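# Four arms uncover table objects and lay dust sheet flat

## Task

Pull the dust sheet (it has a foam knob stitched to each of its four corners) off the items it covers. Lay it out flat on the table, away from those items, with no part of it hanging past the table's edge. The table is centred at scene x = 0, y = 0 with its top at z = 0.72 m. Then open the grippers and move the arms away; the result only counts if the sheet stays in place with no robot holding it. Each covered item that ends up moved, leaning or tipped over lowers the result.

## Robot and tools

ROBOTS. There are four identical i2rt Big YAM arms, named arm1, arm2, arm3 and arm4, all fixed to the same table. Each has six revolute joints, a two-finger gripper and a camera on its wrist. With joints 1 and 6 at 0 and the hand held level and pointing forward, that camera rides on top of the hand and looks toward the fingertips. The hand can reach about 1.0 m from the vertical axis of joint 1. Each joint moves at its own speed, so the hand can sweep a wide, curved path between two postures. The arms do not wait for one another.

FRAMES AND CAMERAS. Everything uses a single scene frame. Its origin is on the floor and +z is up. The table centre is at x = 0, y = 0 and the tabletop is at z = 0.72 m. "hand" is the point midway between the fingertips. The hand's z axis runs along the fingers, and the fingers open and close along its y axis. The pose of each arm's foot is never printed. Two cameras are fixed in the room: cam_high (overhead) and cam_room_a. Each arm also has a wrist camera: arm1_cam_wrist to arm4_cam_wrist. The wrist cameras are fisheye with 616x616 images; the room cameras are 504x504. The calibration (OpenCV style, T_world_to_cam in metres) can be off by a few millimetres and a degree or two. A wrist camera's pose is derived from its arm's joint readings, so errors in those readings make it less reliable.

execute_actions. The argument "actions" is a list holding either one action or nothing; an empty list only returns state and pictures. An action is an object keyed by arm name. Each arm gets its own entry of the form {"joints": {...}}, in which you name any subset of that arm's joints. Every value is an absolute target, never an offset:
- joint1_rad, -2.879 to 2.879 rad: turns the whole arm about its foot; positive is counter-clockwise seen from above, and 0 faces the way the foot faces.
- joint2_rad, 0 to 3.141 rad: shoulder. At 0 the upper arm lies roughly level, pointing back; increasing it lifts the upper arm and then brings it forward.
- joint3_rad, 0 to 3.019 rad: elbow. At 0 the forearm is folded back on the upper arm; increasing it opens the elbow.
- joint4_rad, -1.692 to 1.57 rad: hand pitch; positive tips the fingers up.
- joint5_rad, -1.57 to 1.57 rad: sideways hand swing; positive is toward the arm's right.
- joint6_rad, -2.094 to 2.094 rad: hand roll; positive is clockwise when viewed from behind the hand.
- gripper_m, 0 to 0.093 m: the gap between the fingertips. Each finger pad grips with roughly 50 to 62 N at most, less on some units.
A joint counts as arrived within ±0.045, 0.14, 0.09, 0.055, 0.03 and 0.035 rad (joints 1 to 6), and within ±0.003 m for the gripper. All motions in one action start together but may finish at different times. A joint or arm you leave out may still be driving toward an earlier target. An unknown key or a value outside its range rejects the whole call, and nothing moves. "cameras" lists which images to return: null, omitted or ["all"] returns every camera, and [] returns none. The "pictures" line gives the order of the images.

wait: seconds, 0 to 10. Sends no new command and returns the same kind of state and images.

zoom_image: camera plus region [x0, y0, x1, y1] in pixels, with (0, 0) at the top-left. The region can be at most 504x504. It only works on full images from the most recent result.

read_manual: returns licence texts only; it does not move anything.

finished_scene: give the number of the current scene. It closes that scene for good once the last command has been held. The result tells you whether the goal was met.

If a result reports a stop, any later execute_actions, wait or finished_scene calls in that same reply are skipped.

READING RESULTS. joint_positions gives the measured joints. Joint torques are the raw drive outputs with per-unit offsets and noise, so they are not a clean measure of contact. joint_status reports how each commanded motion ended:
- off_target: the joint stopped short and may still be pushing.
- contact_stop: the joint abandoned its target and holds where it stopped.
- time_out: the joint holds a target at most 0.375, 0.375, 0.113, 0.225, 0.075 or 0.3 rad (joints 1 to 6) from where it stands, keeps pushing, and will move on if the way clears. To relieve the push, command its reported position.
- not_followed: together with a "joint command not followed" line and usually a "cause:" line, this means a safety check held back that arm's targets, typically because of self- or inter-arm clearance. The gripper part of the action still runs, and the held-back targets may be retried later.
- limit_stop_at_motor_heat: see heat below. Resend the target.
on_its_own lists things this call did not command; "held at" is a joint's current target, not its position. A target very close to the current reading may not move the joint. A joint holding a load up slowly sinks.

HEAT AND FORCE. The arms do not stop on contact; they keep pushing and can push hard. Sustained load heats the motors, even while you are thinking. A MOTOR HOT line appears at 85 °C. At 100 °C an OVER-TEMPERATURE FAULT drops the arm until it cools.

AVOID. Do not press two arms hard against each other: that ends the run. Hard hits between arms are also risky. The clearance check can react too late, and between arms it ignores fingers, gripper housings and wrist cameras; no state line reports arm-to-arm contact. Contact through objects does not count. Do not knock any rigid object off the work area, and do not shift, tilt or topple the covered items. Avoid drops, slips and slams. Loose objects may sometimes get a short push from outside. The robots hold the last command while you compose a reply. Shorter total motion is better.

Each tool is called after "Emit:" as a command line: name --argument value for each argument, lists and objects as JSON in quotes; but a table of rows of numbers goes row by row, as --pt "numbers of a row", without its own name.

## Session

Emit:
execute_actions --actions '[]'

Scene clock: 0.00 s.
Joint torques (N m, as the arm reports them, + toward a larger angle): no reading
arm1.joint_positions: joint1_rad=+0.432 joint2_rad=+0.636 joint3_rad=+1.668 joint4_rad=-1.245 joint5_rad=+0.182 joint6_rad=+0.474 gripper_m=+0.094
arm1.joint_status: not commanded
arm1.hand: x=+0.2885 y=+0.4943 z=+1.4377 quat_wxyz=(-0.526, -0.660, -0.415, +0.342) (m; scene frame)
arm2.joint_positions: joint1_rad=-0.142 joint2_rad=+0.573 joint3_rad=+1.403 joint4_rad=-1.521 joint5_rad=-0.256 joint6_rad=+0.257 gripper_m=+0.095
arm2.joint_status: not commanded
arm2.hand: x=-0.4011 y=+0.5736 z=+1.2931 quat_wxyz=(-0.405, -0.676, -0.593, +0.166) (m; scene frame)
arm3.joint_positions: joint1_rad=+0.003 joint2_rad=+0.438 joint3_rad=+1.465 joint4_rad=-1.230 joint5_rad=+0.229 joint6_rad=-0.584 gripper_m=+0.094
arm3.joint_status: not commanded
arm3.hand: x=-0.3923 y=-0.5792 z=+1.4155 quat_wxyz=(-0.628, +0.556, -0.534, -0.108) (m; scene frame)
arm4.joint_positions: joint1_rad=+0.354 joint2_rad=+0.590 joint3_rad=+1.501 joint4_rad=-1.196 joint5_rad=+0.006 joint6_rad=-0.396 gripper_m=+0.094
arm4.joint_status: not commanded
arm4.hand: x=+0.1912 y=-0.6031 z=+1.4309 quat_wxyz=(-0.411, +0.750, -0.282, -0.436) (m; scene frame)
pictures: arm1_cam_wrist, arm2_cam_wrist, arm3_cam_wrist, arm4_cam_wrist, cam_high, cam_room_a
camera_calibration (this result's frames):
arm1_cam_wrist: T_world_to_cam=[[-0.910251, 0.0922514, -0.40365, 0.798507], [0.337798, 0.729216, -0.595094, 0.40459], [0.23945, -0.678037, -0.694932, 1.38959], [0, 0, 0, 1]] pos_world=[0.257435, 0.573495, 1.52876]
arm2_cam_wrist: T_world_to_cam=[[-0.926581, -0.0260803, -0.375189, 0.135272], [0.056383, 0.976686, -0.207138, -0.270542], [0.371844, -0.213084, -0.903508, 1.56802], [0, 0, 0, 1]] pos_world=[-0.442464, 0.601883, 1.41143]
arm3_cam_wrist: T_world_to_cam=[[0.731298, -0.35582, 0.58189, -0.740254], [0.0203815, -0.841356, -0.540096, 0.293898], [0.681754, 0.406831, -0.60803, 1.48911], [0, 0, 0, 1]] pos_world=[-0.479848, -0.62194, 1.4949]
arm4_cam_wrist: T_world_to_cam=[[0.78386, 0.50069, 0.367252, -0.369774], [0.616009, -0.55267, -0.561327, 0.3605], [-0.078081, 0.666232, -0.741645, 1.5993], [0, 0, 0, 1]] pos_world=[0.192655, -0.681125, 1.52427]
Images, in order (width x height): arm1_cam_wrist 616x616, arm2_cam_wrist 616x616, arm3_cam_wrist 616x616, arm4_cam_wrist 616x616, cam_high 504x504, cam_room_a 504x504.

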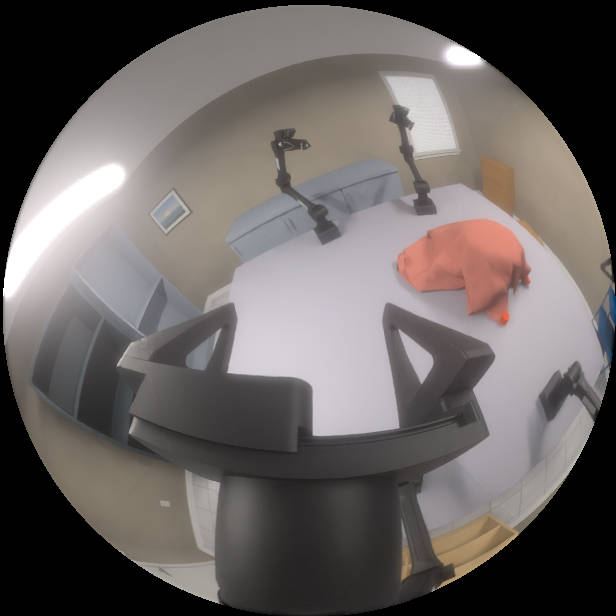

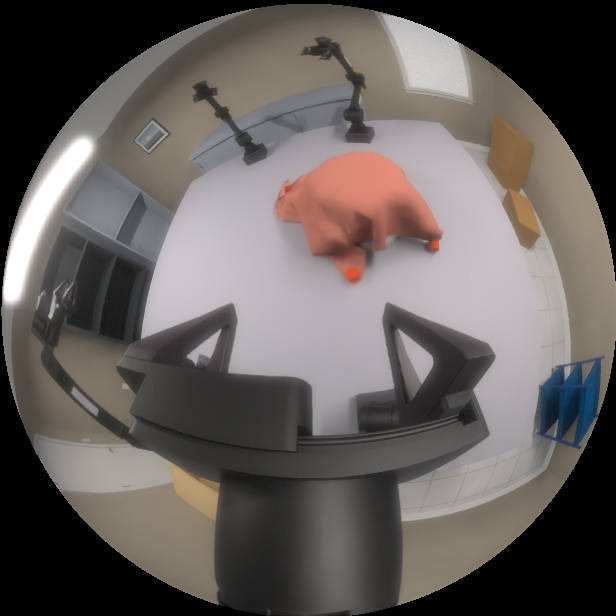

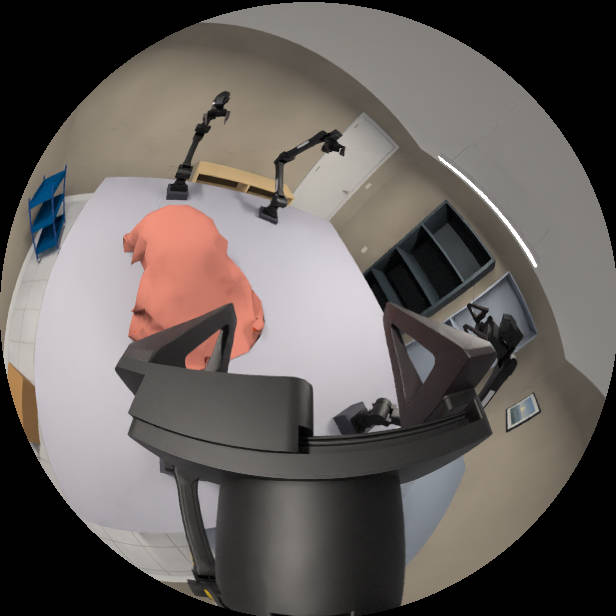

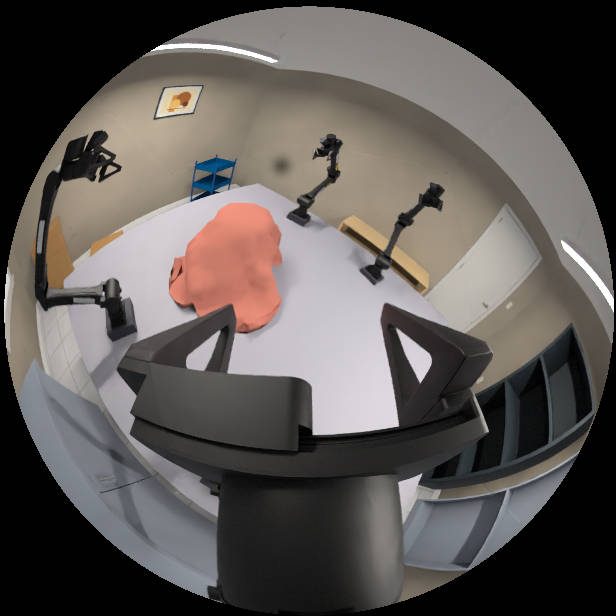

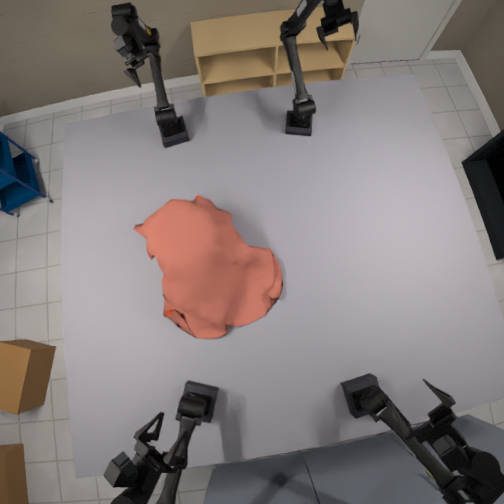

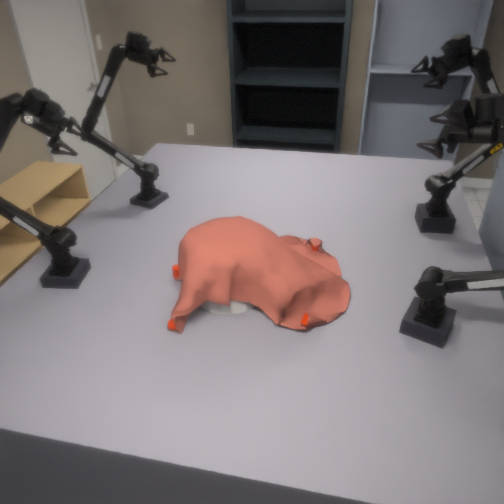

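Emit:
zoom_image --camera "cam_high" --region '[120, 180, 300, 350]'

Emit:
zoom_image --camera "cam_room_a" --region '[150, 200, 370, 350]'

Region (120, 180, 300, 350) of cam_high's 504x504 image, scaled by 2.800, with more detail than that image has.

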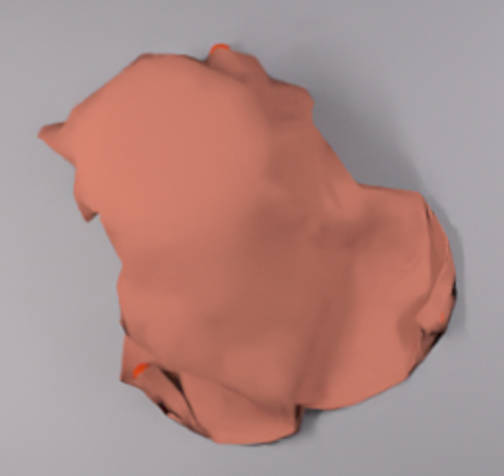

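Region (150, 200, 370, 350) of cam_room_a's 504x504 image, scaled by 2.291, with more detail than that image has; it fills the top 344 rows of this view, and the rest is white.

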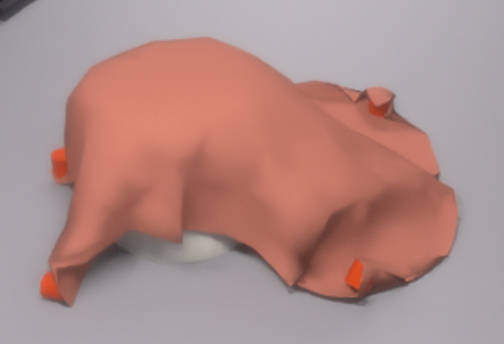

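Emit:
execute_actions --actions '[{"arm1":{"joints":{"joint1_rad":-0.769,"joint2_rad":2.175,"joint3_rad":2.15,"joint4_rad":-1.255,"joint5_rad":0,"joint6_rad":0}},"arm2":{"joints":{"joint1_rad":-0.57,"joint2_rad":1.87,"joint3_rad":1.65,"joint4_rad":-1.32,"joint5_rad":0,"joint6_rad":0}},"arm3":{"joints":{"joint1_rad":0.535,"joint2_rad":1.598,"joint3_rad":1.212,"joint4_rad":-1.185,"joint5_rad":0,"joint6_rad":0}},"arm4":{"joints":{"joint1_rad":0.419,"joint2_rad":2.05,"joint3_rad":1.84,"joint4_rad":-1.337,"joint5_rad":0,"joint6_rad":0}}}]'

Scene clock: 35.17 s.
Joint torques (N m, as the arm reports them, + toward a larger angle): arm1=[ -1.59 -25.56  11.59   0.18   0.02  -0.09] | arm2=[  0.31 -18.91  10.66  -0.2    0.06  -0.05] | arm3=[  0.57 -12.19   9.39   0.5   -0.02   0.05] | arm4=[  1.92 -18.14   9.46   0.27  -0.05   0.17]
arm1.joint_positions: joint1_rad=-0.765 joint2_rad=+2.176 joint3_rad=+2.125 joint4_rad=-1.249 joint5_rad=+0.002 joint6_rad=+0.007 gripper_m=+0.094
arm1.joint_status: all done
arm1.hand: x=-0.3476 y=+0.3083 z=+0.8980 quat_wxyz=(-0.033, -0.955, -0.263, +0.130) (m; scene frame)
arm2.joint_positions: joint1_rad=-0.568 joint2_rad=+1.889 joint3_rad=+1.618 joint4_rad=-1.320 joint5_rad=-0.001 joint6_rad=+0.016 gripper_m=+0.095
arm2.joint_status: all done
arm2.hand: x=-0.6783 y=+0.2385 z=+0.8933 quat_wxyz=(+0.005, -0.844, -0.537, -0.008) (m; scene frame)
arm3.joint_positions: joint1_rad=+0.538 joint2_rad=+1.600 joint3_rad=+1.212 joint4_rad=-1.191 joint5_rad=+0.001 joint6_rad=-0.013 gripper_m=+0.094
arm3.joint_status: all done
arm3.hand: x=-0.5537 y=-0.2498 z=+0.9018 quat_wxyz=(-0.002, +0.770, -0.638, +0.005) (m; scene frame)
arm4.joint_positions: joint1_rad=+0.415 joint2_rad=+2.044 joint3_rad=+1.824 joint4_rad=-1.322 joint5_rad=+0.002 joint6_rad=-0.008 gripper_m=+0.094
arm4.joint_status: all done
arm4.hand: x=-0.0302 y=-0.2459 z=+0.9086 quat_wxyz=(-0.008, +0.867, -0.497, -0.012) (m; scene frame)
pictures: arm1_cam_wrist, arm2_cam_wrist, arm3_cam_wrist, arm4_cam_wrist, cam_high, cam_room_a
camera_calibration (this result's frames):
arm1_cam_wrist: T_world_to_cam=[[-0.521479, 0.853262, -0.00195554, -0.441352], [0.797585, 0.488263, 0.354199, -0.184335], [0.303179, 0.183147, -0.935168, 1.0131], [0, 0, 0, 1]] pos_world=[-0.390283, 0.281047, 1.01185]
arm2_cam_wrist: T_world_to_cam=[[-0.895649, 0.444577, -0.0128313, -0.695295], [0.348686, 0.719791, 0.600266, -0.472128], [0.2761, 0.533153, -0.799698, 0.902808], [0, 0, 0, 1]] pos_world=[-0.707381, 0.16761, 0.996454]
arm3_cam_wrist: T_world_to_cam=[[0.98233, 0.18709, 0.00499936, 0.588807], [0.15015, -0.803758, 0.575698, -0.628152], [0.111726, -0.564774, -0.817647, 0.783492], [0, 0, 0, 1]] pos_world=[-0.571622, -0.172546, 0.999302]
arm4_cam_wrist: T_world_to_cam=[[0.865915, 0.50018, 0.00329714, 0.149782], [0.415087, -0.722249, 0.553226, -0.659419], [0.279094, -0.477678, -0.833025, 0.769215], [0, 0, 0, 1]] pos_world=[-0.0706657, -0.183745, 1.00509]
Images, in order (width x height): arm1_cam_wrist 616x616, arm2_cam_wrist 616x616, arm3_cam_wrist 616x616, arm4_cam_wrist 616x616, cam_high 504x504, cam_room_a 504x504.

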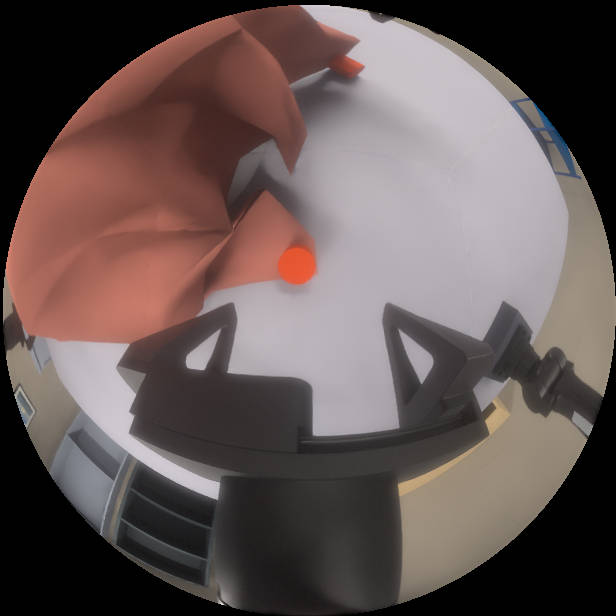

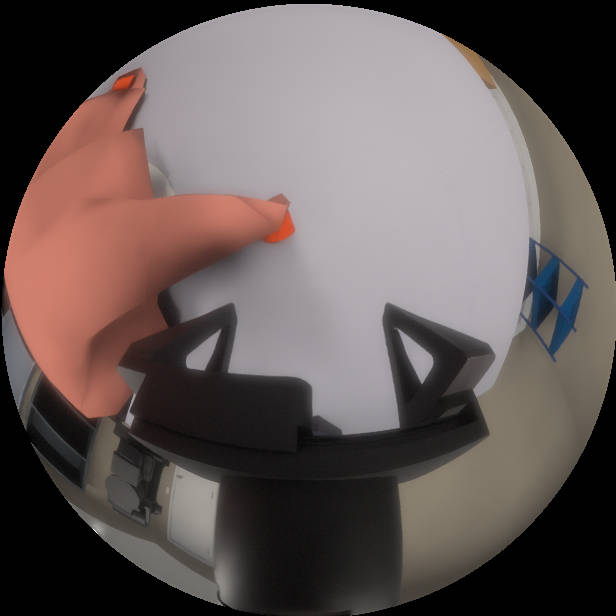

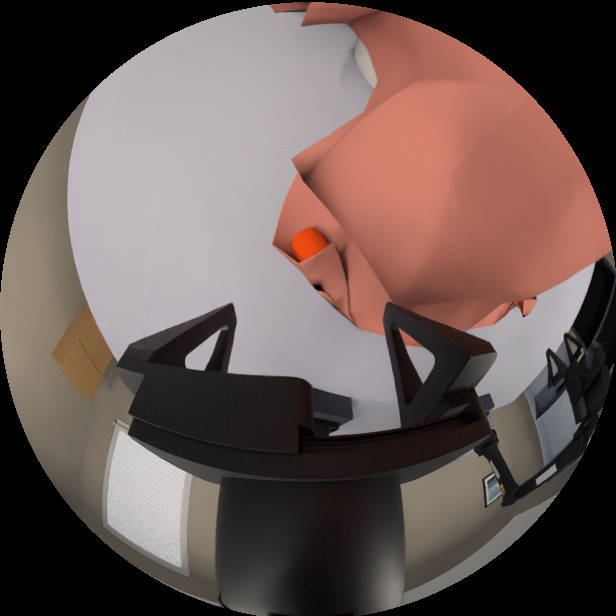

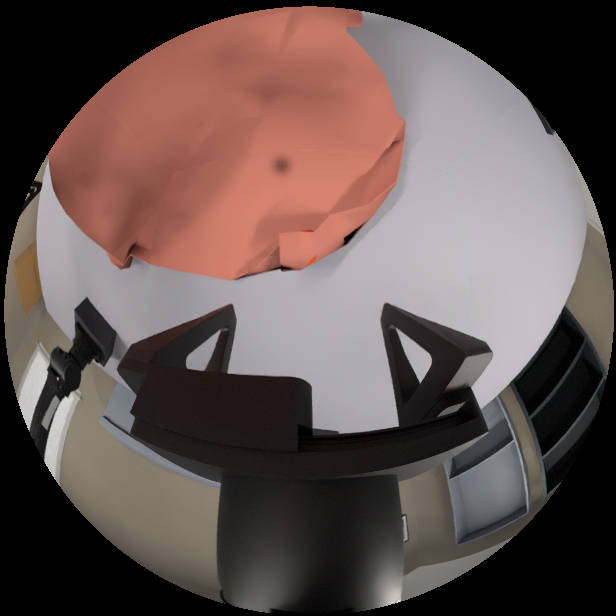

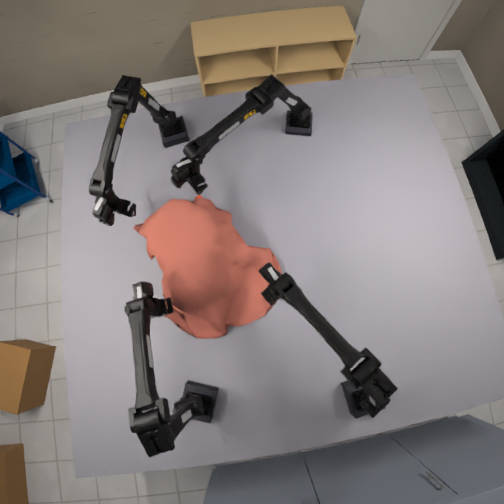

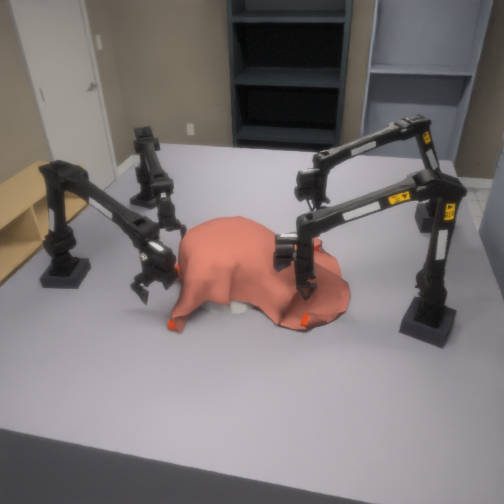

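Emit:
execute_actions --actions '[{"arm1":{"joints":{"joint1_rad":-0.735,"joint2_rad":2.255,"joint3_rad":2.035,"joint4_rad":-1.07,"joint6_rad":1.2}},"arm2":{"joints":{"joint1_rad":-0.5,"joint2_rad":1.97,"joint3_rad":1.545,"joint4_rad":-1.115}},"arm3":{"joints":{"joint1_rad":0.52,"joint2_rad":1.69,"joint3_rad":1.072,"joint4_rad":-0.935,"joint6_rad":-0.4}},"arm4":{"joints":{"joint1_rad":0.442,"joint2_rad":2.135,"joint3_rad":1.756,"joint4_rad":-1.185,"joint6_rad":-1.57}}}]' --cameras '["arm1_cam_wrist","arm2_cam_wrist","arm3_cam_wrist","arm4_cam_wrist"]'

Scene clock: 60.53 s.
Joint torques (N m, as the arm reports them, + toward a larger angle): arm1=[ -0.91 -23.77   9.11   0.88   0.08   0.06] | arm2=[ -0.16 -19.7    8.88   0.18   0.02  -0.03] | arm3=[  0.35 -12.7    8.93   0.73  -0.03  -0.22] | arm4=[  1.76 -19.38   7.74   1.29  -0.12   0.01]
arm1.joint_positions: joint1_rad=-0.742 joint2_rad=+2.236 joint3_rad=+2.040 joint4_rad=-1.086 joint5_rad=+0.002 joint6_rad=+1.190 gripper_m=+0.094
arm1.joint_status: all done
arm1.hand: x=-0.3502 y=+0.2873 z=+0.8279 quat_wxyz=(-0.108, -0.942, +0.303, +0.094) (m; scene frame)
arm2.joint_positions: joint1_rad=-0.496 joint2_rad=+1.990 joint3_rad=+1.527 joint4_rad=-1.127 joint5_rad=+0.000 joint6_rad=+0.015 gripper_m=+0.095
arm2.joint_status: all done
arm2.hand: x=-0.6430 y=+0.2160 z=+0.8047 quat_wxyz=(+0.006, -0.823, -0.567, -0.007) (m; scene frame)
arm3.joint_positions: joint1_rad=+0.526 joint2_rad=+1.696 joint3_rad=+1.064 joint4_rad=-0.946 joint5_rad=+0.000 joint6_rad=-0.388 gripper_m=+0.094
arm3.joint_status: all done
arm3.hand: x=-0.5466 y=-0.2577 z=+0.8117 quat_wxyz=(-0.001, +0.873, -0.488, +0.004) (m; scene frame)
arm4.joint_positions: joint1_rad=+0.441 joint2_rad=+2.131 joint3_rad=+1.756 joint4_rad=-1.202 joint5_rad=+0.002 joint6_rad=-1.562 gripper_m=+0.094
arm4.joint_status: all done
arm4.hand: x=-0.0442 y=-0.2546 z=+0.8300 quat_wxyz=(+0.003, +0.964, +0.266, +0.001) (m; scene frame)
pictures: arm1_cam_wrist, arm2_cam_wrist, arm3_cam_wrist, arm4_cam_wrist
camera_calibration (this result's frames):
arm1_cam_wrist: T_world_to_cam=[[0.54093, 0.796692, -0.269587, 0.184935], [0.795371, -0.380335, 0.471944, 0.00410789], [0.27346, -0.46971, -0.8394, 1.05006], [0, 0, 0, 1]] pos_world=[-0.390455, 0.347451, 0.92934]
arm2_cam_wrist: T_world_to_cam=[[-0.925804, 0.377811, -0.0120721, -0.660425], [0.295899, 0.744218, 0.598819, -0.453112], [0.235224, 0.550817, -0.800793, 0.805008], [0, 0, 0, 1]] pos_world=[-0.666707, 0.143317, 0.908005]
arm3_cam_wrist: T_world_to_cam=[[0.851607, 0.524175, 0.00264698, 0.601057], [0.427109, -0.696818, 0.576214, -0.405086], [0.303881, -0.489577, -0.817295, 0.828645], [0, 0, 0, 1]] pos_world=[-0.590658, -0.191645, 0.909072]
arm4_cam_wrist: T_world_to_cam=[[-0.507957, 0.861371, -0.00435228, 0.204146], [0.701367, 0.416524, 0.578439, -0.334697], [0.500064, 0.29077, -0.815714, 0.894563], [0, 0, 0, 1]] pos_world=[-0.108896, -0.296548, 0.924198]
Images, in order (width x height): arm1_cam_wrist 616x616, arm2_cam_wrist 616x616, arm3_cam_wrist 616x616, arm4_cam_wrist 616x616.

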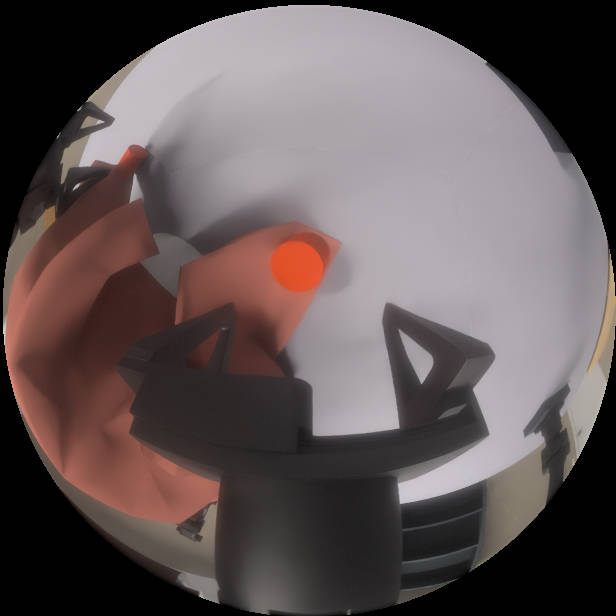

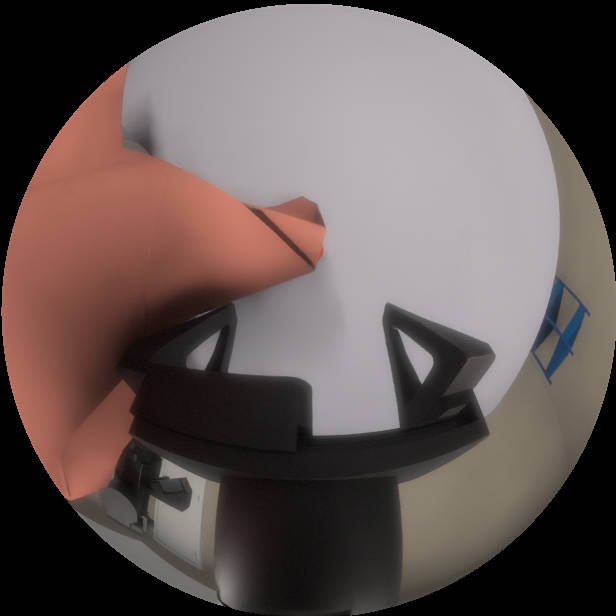

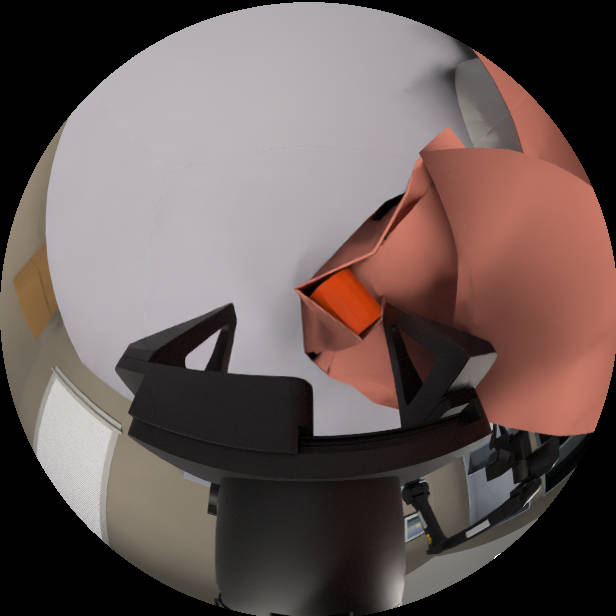

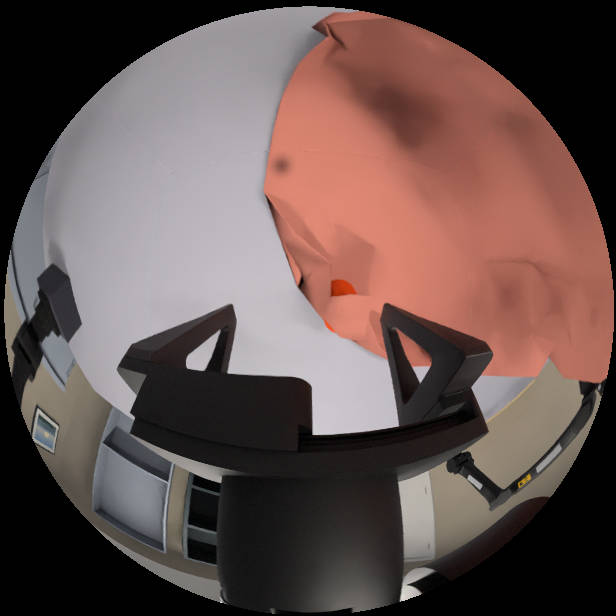

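Emit:
execute_actions --actions '[{"arm1":{"joints":{"joint4_rad":-0.95,"joint6_rad":1.9,"gripper_m":0.075}},"arm2":{"joints":{"joint2_rad":1.93,"joint6_rad":2.09}},"arm3":{"joints":{"joint1_rad":0.43,"joint6_rad":-1.15}},"arm4":{"joints":{"joint1_rad":0.39,"joint2_rad":2.08,"joint4_rad":-1.15,"joint6_rad":-0.7}}}]'

Scene clock: 76.47 s.
Joint torques (N m, as the arm reports them, + toward a larger angle): arm1=[ -1.22 -23.79   9.21   0.92   0.04   0.05] | arm2=[  0.01 -18.44   9.07   0.15   0.11   0.25] | arm3=[  1.18 -12.7    8.92   0.66   0.01  -0.21] | arm4=[  2.03 -21.38   8.02   1.5   -0.08   0.17]
arm1.joint_positions: joint1_rad=-0.742 joint2_rad=+2.236 joint3_rad=+2.040 joint4_rad=-0.963 joint5_rad=+0.002 joint6_rad=+1.892 gripper_m=+0.075
arm1.joint_status: all done
arm1.hand: x=-0.3741 y=+0.2721 z=+0.8382 quat_wxyz=(-0.191, -0.772, +0.602, +0.072) (m; scene frame)
arm2.joint_positions: joint1_rad=-0.496 joint2_rad=+1.939 joint3_rad=+1.528 joint4_rad=-1.127 joint5_rad=+0.000 joint6_rad=+2.074 gripper_m=+0.095
arm2.joint_status: all done
arm2.hand: x=-0.6445 y=+0.2118 z=+0.8331 quat_wxyz=(-0.017, -0.911, +0.413, -0.001) (m; scene frame)
arm3.joint_positions: joint1_rad=+0.426 joint2_rad=+1.696 joint3_rad=+1.064 joint4_rad=-0.945 joint5_rad=-0.002 joint6_rad=-1.137 gripper_m=+0.094
arm3.joint_status: all done
arm3.hand: x=-0.5030 y=-0.2526 z=+0.8120 quat_wxyz=(+0.000, +0.983, -0.184, +0.003) (m; scene frame)
arm4.joint_positions: joint1_rad=+0.383 joint2_rad=+2.105 joint3_rad=+1.756 joint4_rad=-1.167 joint5_rad=+0.001 joint6_rad=-0.708 gripper_m=+0.094
arm4.joint_status: all done
arm4.hand: x=-0.0177 y=-0.2269 z=+0.8467 quat_wxyz=(-0.022, +0.982, -0.185, -0.017) (m; scene frame)
pictures: arm1_cam_wrist, arm2_cam_wrist, arm3_cam_wrist, arm4_cam_wrist, cam_high, cam_room_a
camera_calibration (this result's frames):
arm1_cam_wrist: T_world_to_cam=[[0.89615, 0.209614, -0.391123, 0.607195], [0.427148, -0.646323, 0.632307, -0.187373], [-0.120251, -0.733709, -0.668738, 0.839549], [0, 0, 0, 1]] pos_world=[-0.363145, 0.367604, 0.917404]
arm2_cam_wrist: T_world_to_cam=[[0.766979, 0.640139, -0.0443409, 0.4024], [0.533909, -0.598315, 0.597462, -0.0276717], [0.355929, -0.481915, -0.80067, 1.12676], [0, 0, 0, 1]] pos_world=[-0.694904, 0.268853, 0.936538]
arm3_cam_wrist: T_world_to_cam=[[0.36106, 0.932539, -0.00249342, 0.421823], [0.762898, -0.293838, 0.575887, -0.149362], [0.536305, -0.209832, -0.817525, 1.00594], [0, 0, 0, 1]] pos_world=[-0.577845, -0.226177, 0.909447]
arm4_cam_wrist: T_world_to_cam=[[0.370099, 0.928221, 0.0378451, 0.188764], [0.772457, -0.330112, 0.542528, -0.512201], [0.516079, -0.171555, -0.839185, 0.802138], [0, 0, 0, 1]] pos_world=[-0.0881751, -0.206687, 0.943882]
Images, in order (width x height): arm1_cam_wrist 616x616, arm2_cam_wrist 616x616, arm3_cam_wrist 616x616, arm4_cam_wrist 616x616, cam_high 504x504, cam_room_a 504x504.

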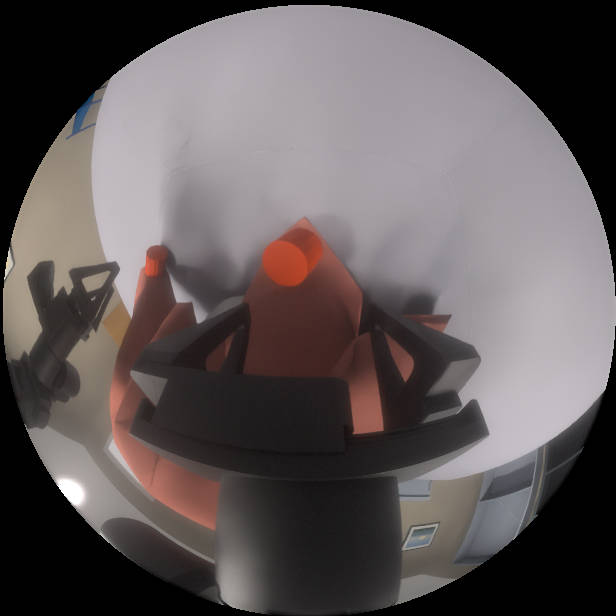

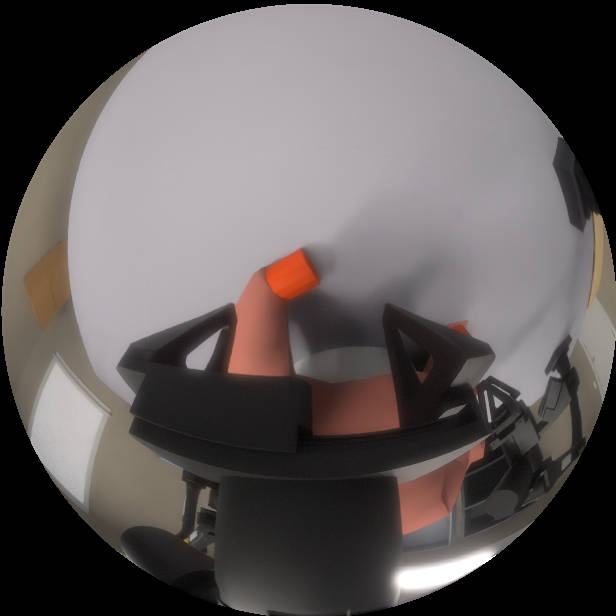

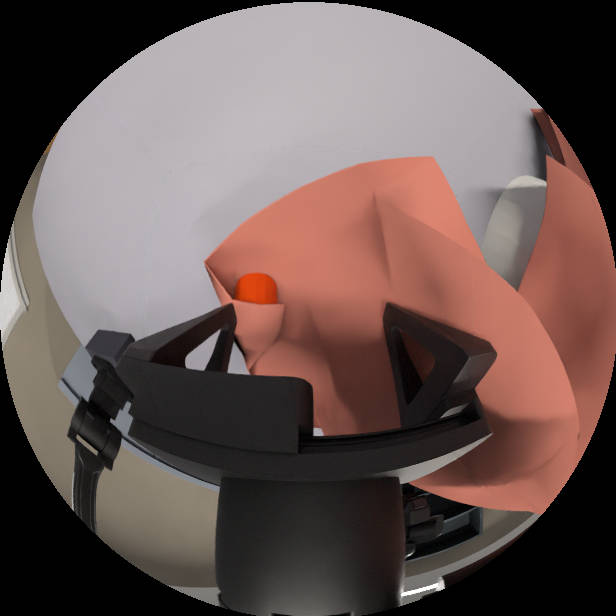

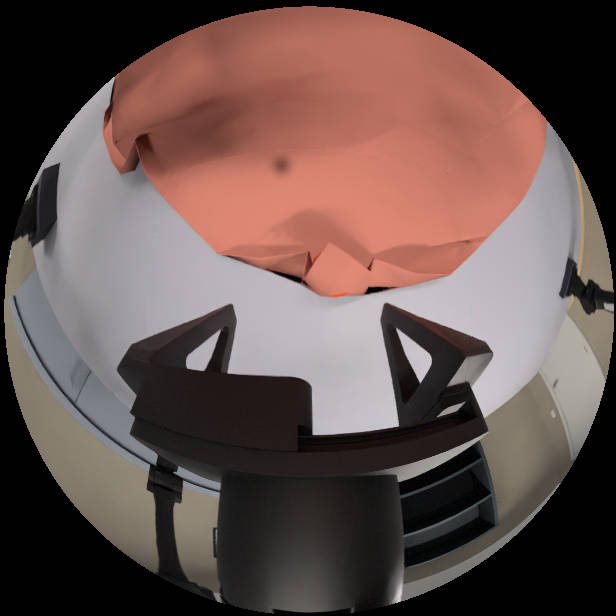

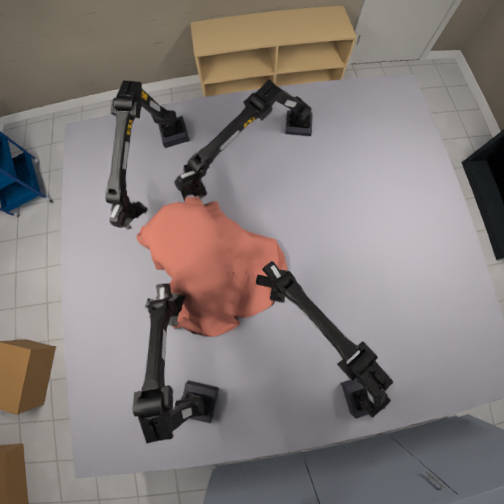

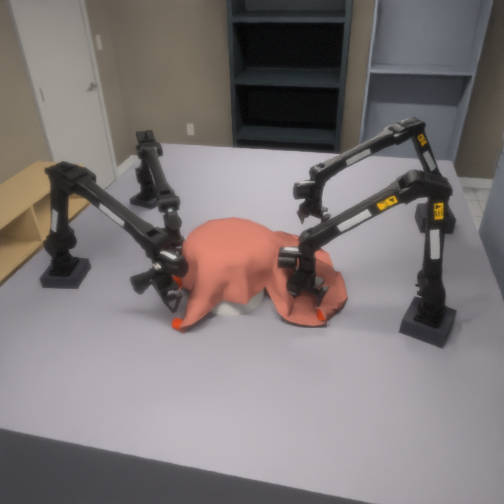

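Emit:
execute_actions --actions '[{"arm1":{"joints":{"joint1_rad":-0.76,"joint2_rad":2.3,"joint3_rad":2.05,"joint4_rad":-0.69,"joint6_rad":0.3}},"arm2":{"joints":{"joint1_rad":-0.475,"joint2_rad":2.02,"joint3_rad":1.645,"joint4_rad":-1.08,"joint6_rad":0}},"arm3":{"joints":{"joint2_rad":1.54,"joint3_rad":0.868,"joint4_rad":-0.82}},"arm4":{"joints":{"joint1_rad":0.355,"joint2_rad":2.19,"joint3_rad":1.85,"joint4_rad":-1.15}}}]' --cameras '["arm1_cam_wrist","arm2_cam_wrist","arm3_cam_wrist","arm4_cam_wrist"]'

Scene clock: 107.87 s.
Joint torques (N m, as the arm reports them, + toward a larger angle): arm1=[ -1.96 -24.24  10.68   1.5    0.01  -0.11] | arm2=[  0.25 -20.6   11.28   0.13  -0.01  -0.03] | arm3=[ 1.16 -9.4   7.95  0.86  0.01 -0.19] | arm4=[  1.7  -18.1   11.85   1.31  -0.08   0.16]
arm1.joint_positions: joint1_rad=-0.762 joint2_rad=+2.271 joint3_rad=+2.040 joint4_rad=-0.703 joint5_rad=+0.002 joint6_rad=+0.309 gripper_m=+0.075
arm1.joint_status: all done
arm1.hand: x=-0.4279 y=+0.2570 z=+0.8421 quat_wxyz=(-0.126, -0.943, -0.114, +0.285) (m; scene frame)
arm2.joint_positions: joint1_rad=-0.480 joint2_rad=+2.028 joint3_rad=+1.599 joint4_rad=-1.087 joint5_rad=+0.000 joint6_rad=+0.017 gripper_m=+0.095
arm2.joint_status: all done
arm2.hand: x=-0.6461 y=+0.1795 z=+0.8080 quat_wxyz=(-0.016, -0.819, -0.573, +0.023) (m; scene frame)
arm3.joint_positions: joint1_rad=+0.426 joint2_rad=+1.533 joint3_rad=+0.871 joint4_rad=-0.831 joint5_rad=-0.002 joint6_rad=-1.139 gripper_m=+0.094
arm3.joint_status: all done
arm3.hand: x=-0.5001 y=-0.3001 z=+0.8169 quat_wxyz=(-0.041, +0.982, -0.183, -0.008) (m; scene frame)
arm4.joint_positions: joint1_rad=+0.355 joint2_rad=+2.170 joint3_rad=+1.798 joint4_rad=-1.164 joint5_rad=+0.001 joint6_rad=-0.707 gripper_m=+0.094
arm4.joint_status: all done
arm4.hand: x=-0.0064 y=-0.2094 z=+0.8212 quat_wxyz=(-0.014, +0.980, -0.200, -0.011) (m; scene frame)
pictures: arm1_cam_wrist, arm2_cam_wrist, arm3_cam_wrist, arm4_cam_wrist
camera_calibration (this result's frames):
arm1_cam_wrist: T_world_to_cam=[[-0.299497, 0.937644, -0.176425, -0.219379], [0.951641, 0.306834, 0.0152306, 0.322552], [0.068414, -0.163332, -0.984196, 1.02444], [0, 0, 0, 1]] pos_world=[-0.442743, 0.274053, 0.964631]
arm2_cam_wrist: T_world_to_cam=[[-0.931413, 0.36366, -0.0149072, -0.64827], [0.298853, 0.787522, 0.538976, -0.384577], [0.207744, 0.497554, -0.842189, 0.853695], [0, 0, 0, 1]] pos_world=[-0.666225, 0.113854, 0.916587]
arm3_cam_wrist: T_world_to_cam=[[0.358901, 0.93049, 0.0733388, 0.401429], [0.76661, -0.338687, 0.545527, -0.155217], [0.532446, -0.139568, -0.834878, 1.03172], [0, 0, 0, 1]] pos_world=[-0.574417, -0.282101, 0.916595]
arm4_cam_wrist: T_world_to_cam=[[0.39621, 0.917826, 0.0247704, 0.178023], [0.75777, -0.342113, 0.555647, -0.514727], [0.518461, -0.201383, -0.831049, 0.764925], [0, 0, 0, 1]] pos_world=[-0.0770741, -0.185446, 0.917287]
Images, in order (width x height): arm1_cam_wrist 616x616, arm2_cam_wrist 616x616, arm3_cam_wrist 616x616, arm4_cam_wrist 616x616.

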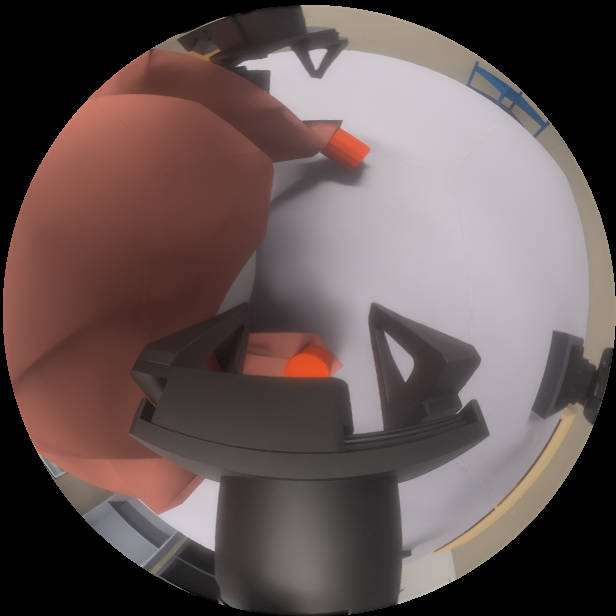

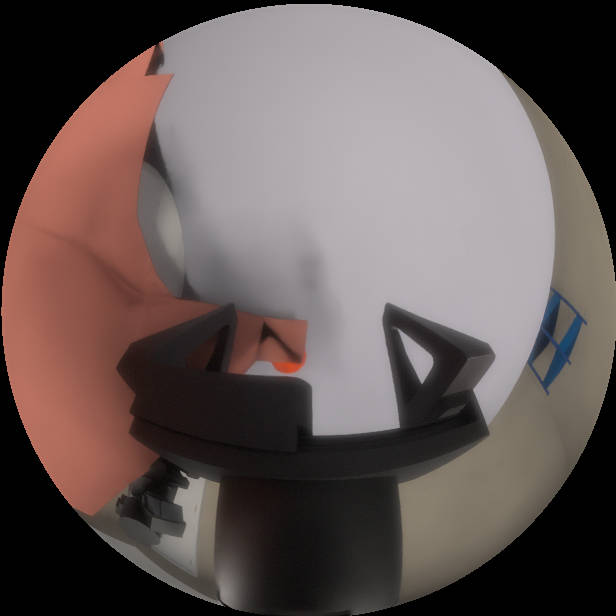

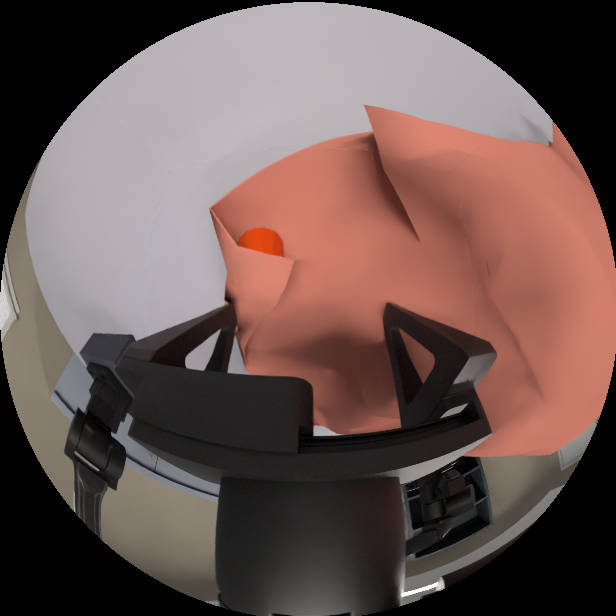

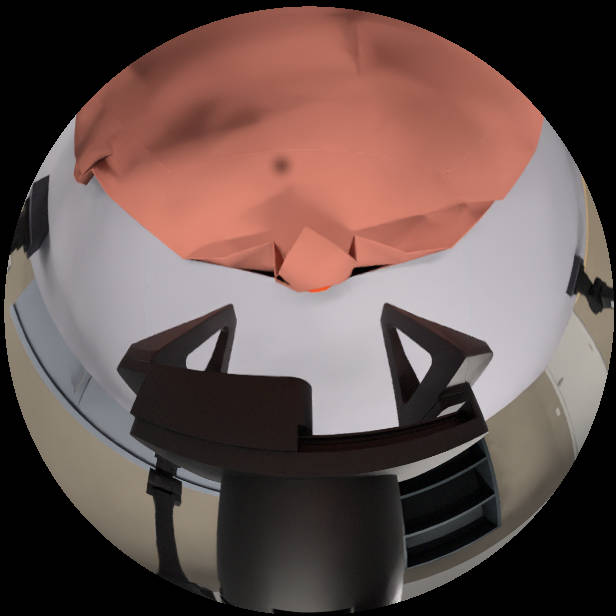

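Emit:
execute_actions --actions '[{"arm1":{"joints":{"joint1_rad":-0.72,"joint2_rad":2.35,"joint3_rad":2.01,"joint4_rad":-0.885}},"arm4":{"joints":{"joint1_rad":0.38,"joint2_rad":2.3,"joint3_rad":1.87,"joint4_rad":-1.08}},"arm2":{"joints":{"joint2_rad":1.9,"joint3_rad":1.5,"joint4_rad":-1.17}},"arm3":{"joints":{"joint1_rad":0.5,"joint2_rad":1.42,"joint3_rad":0.8,"joint4_rad":-0.93}}}]' --cameras '["arm1_cam_wrist","arm2_cam_wrist","arm3_cam_wrist","arm4_cam_wrist"]'

Scene clock: 122.80 s.
Joint torques (N m, as the arm reports them, + toward a larger angle): arm1=[ -1.02 -25.19   9.02   0.21   0.03  -0.08] | arm2=[  0.74 -17.08   8.37  -0.41   0.    -0.03] | arm3=[ 0.53 -7.97  8.66 -0.09 -0.04 -0.19] | arm4=[  1.48 -20.77  10.35   1.43  -0.07   0.16]
arm1.joint_positions: joint1_rad=-0.723 joint2_rad=+2.327 joint3_rad=+2.017 joint4_rad=-0.876 joint5_rad=+0.002 joint6_rad=+0.308 gripper_m=+0.075
arm1.joint_status: all done
arm1.hand: x=-0.3703 y=+0.2572 z=+0.7660 quat_wxyz=(-0.079, -0.972, -0.137, +0.173) (m; scene frame)
arm2.joint_positions: joint1_rad=-0.480 joint2_rad=+1.900 joint3_rad=+1.495 joint4_rad=-1.165 joint5_rad=+0.000 joint6_rad=+0.016 gripper_m=+0.095
arm2.joint_status: all done
arm2.hand: x=-0.6293 y=+0.2278 z=+0.8422 quat_wxyz=(+0.000, -0.819, -0.574, +0.001) (m; scene frame)
arm3.joint_positions: joint1_rad=+0.503 joint2_rad=+1.417 joint3_rad=+0.796 joint4_rad=-0.922 joint5_rad=-0.001 joint6_rad=-1.139 gripper_m=+0.094
arm3.joint_status: all done
arm3.hand: x=-0.5237 y=-0.3497 z=+0.8322 quat_wxyz=(-0.017, +0.989, -0.145, -0.002) (m; scene frame)
arm4.joint_positions: joint1_rad=+0.378 joint2_rad=+2.295 joint3_rad=+1.831 joint4_rad=-1.096 joint5_rad=+0.001 joint6_rad=-0.707 gripper_m=+0.094
arm4.joint_status: all done
arm4.hand: x=-0.0254 y=-0.2054 z=+0.7533 quat_wxyz=(-0.005, +0.982, -0.188, -0.003) (m; scene frame)
pictures: arm1_cam_wrist, arm2_cam_wrist, arm3_cam_wrist, arm4_cam_wrist
camera_calibration (this result's frames):
arm1_cam_wrist: T_world_to_cam=[[-0.304585, 0.945827, -0.112427, -0.268709], [0.910656, 0.323768, 0.256672, 0.0643141], [0.279167, -0.0242042, -0.959937, 0.969297], [0, 0, 0, 1]] pos_world=[-0.411009, 0.25679, 0.883747]
arm2_cam_wrist: T_world_to_cam=[[-0.931409, 0.363751, -0.0127588, -0.651516], [0.288325, 0.75876, 0.584082, -0.484058], [0.222142, 0.54034, -0.811594, 0.82856], [0, 0, 0, 1]] pos_world=[-0.65132, 0.15657, 0.946872]
arm3_cam_wrist: T_world_to_cam=[[0.286189, 0.95773, 0.0291426, 0.463193], [0.78563, -0.251957, 0.565069, -0.138202], [0.548526, -0.138821, -0.824529, 1.05024], [0, 0, 0, 1]] pos_world=[-0.600071, -0.332639, 0.930551]
arm4_cam_wrist: T_world_to_cam=[[0.374904, 0.927012, 0.00975734, 0.196281], [0.759303, -0.313083, 0.570472, -0.466353], [0.531889, -0.206463, -0.821259, 0.71113], [0, 0, 0, 1]] pos_world=[-0.0977256, -0.18114, 0.848148]
Images, in order (width x height): arm1_cam_wrist 616x616, arm2_cam_wrist 616x616, arm3_cam_wrist 616x616, arm4_cam_wrist 616x616.

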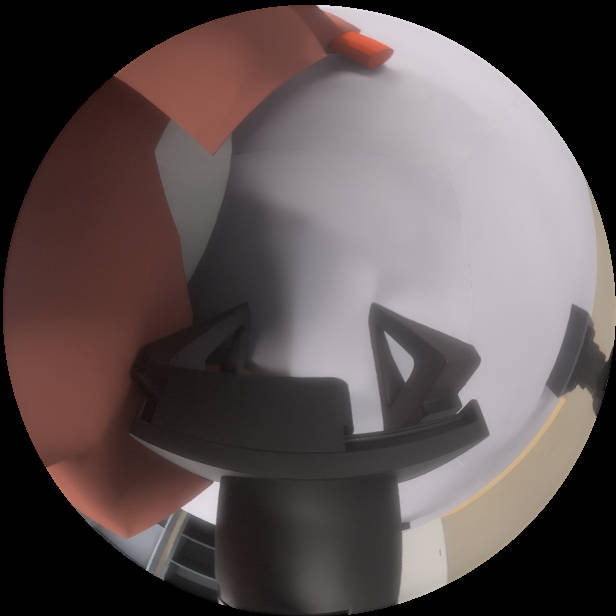

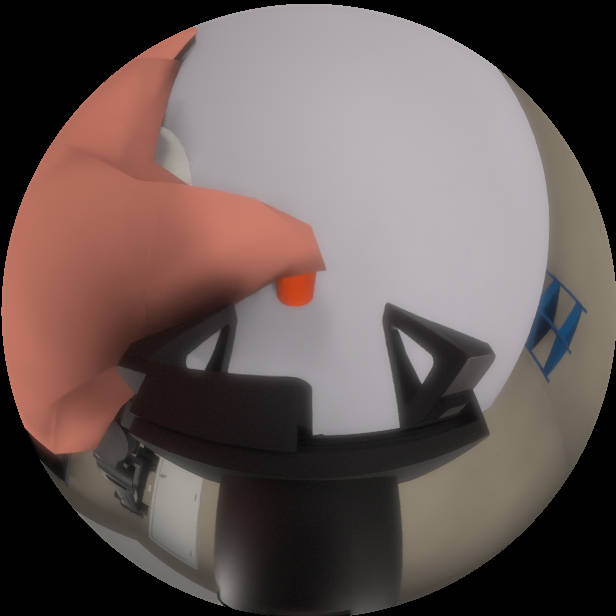

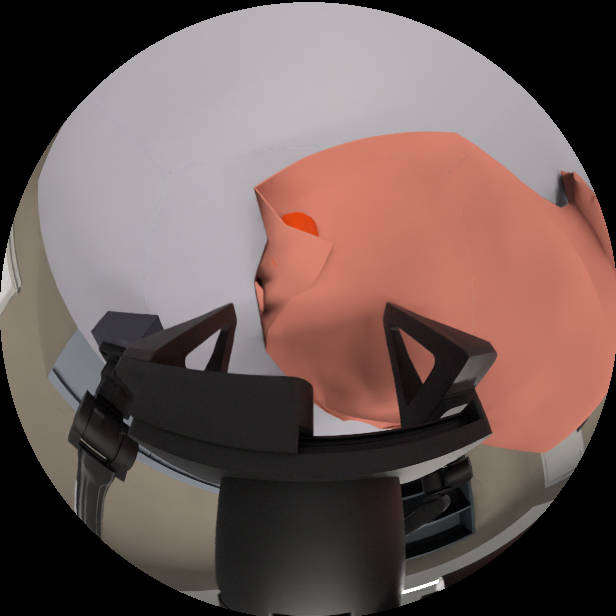

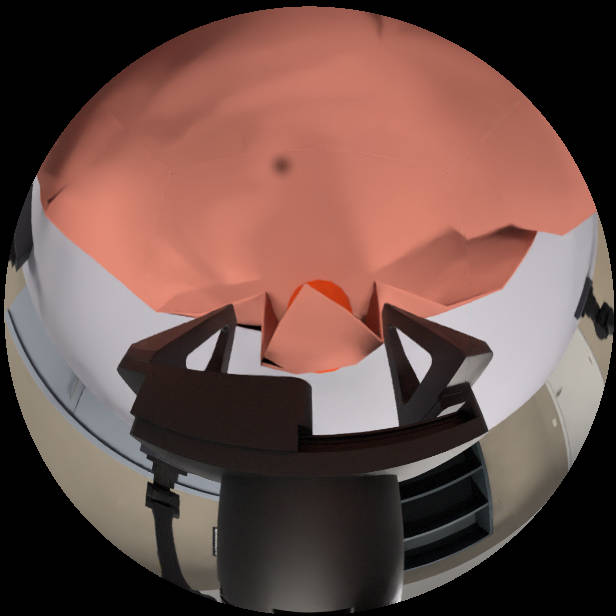

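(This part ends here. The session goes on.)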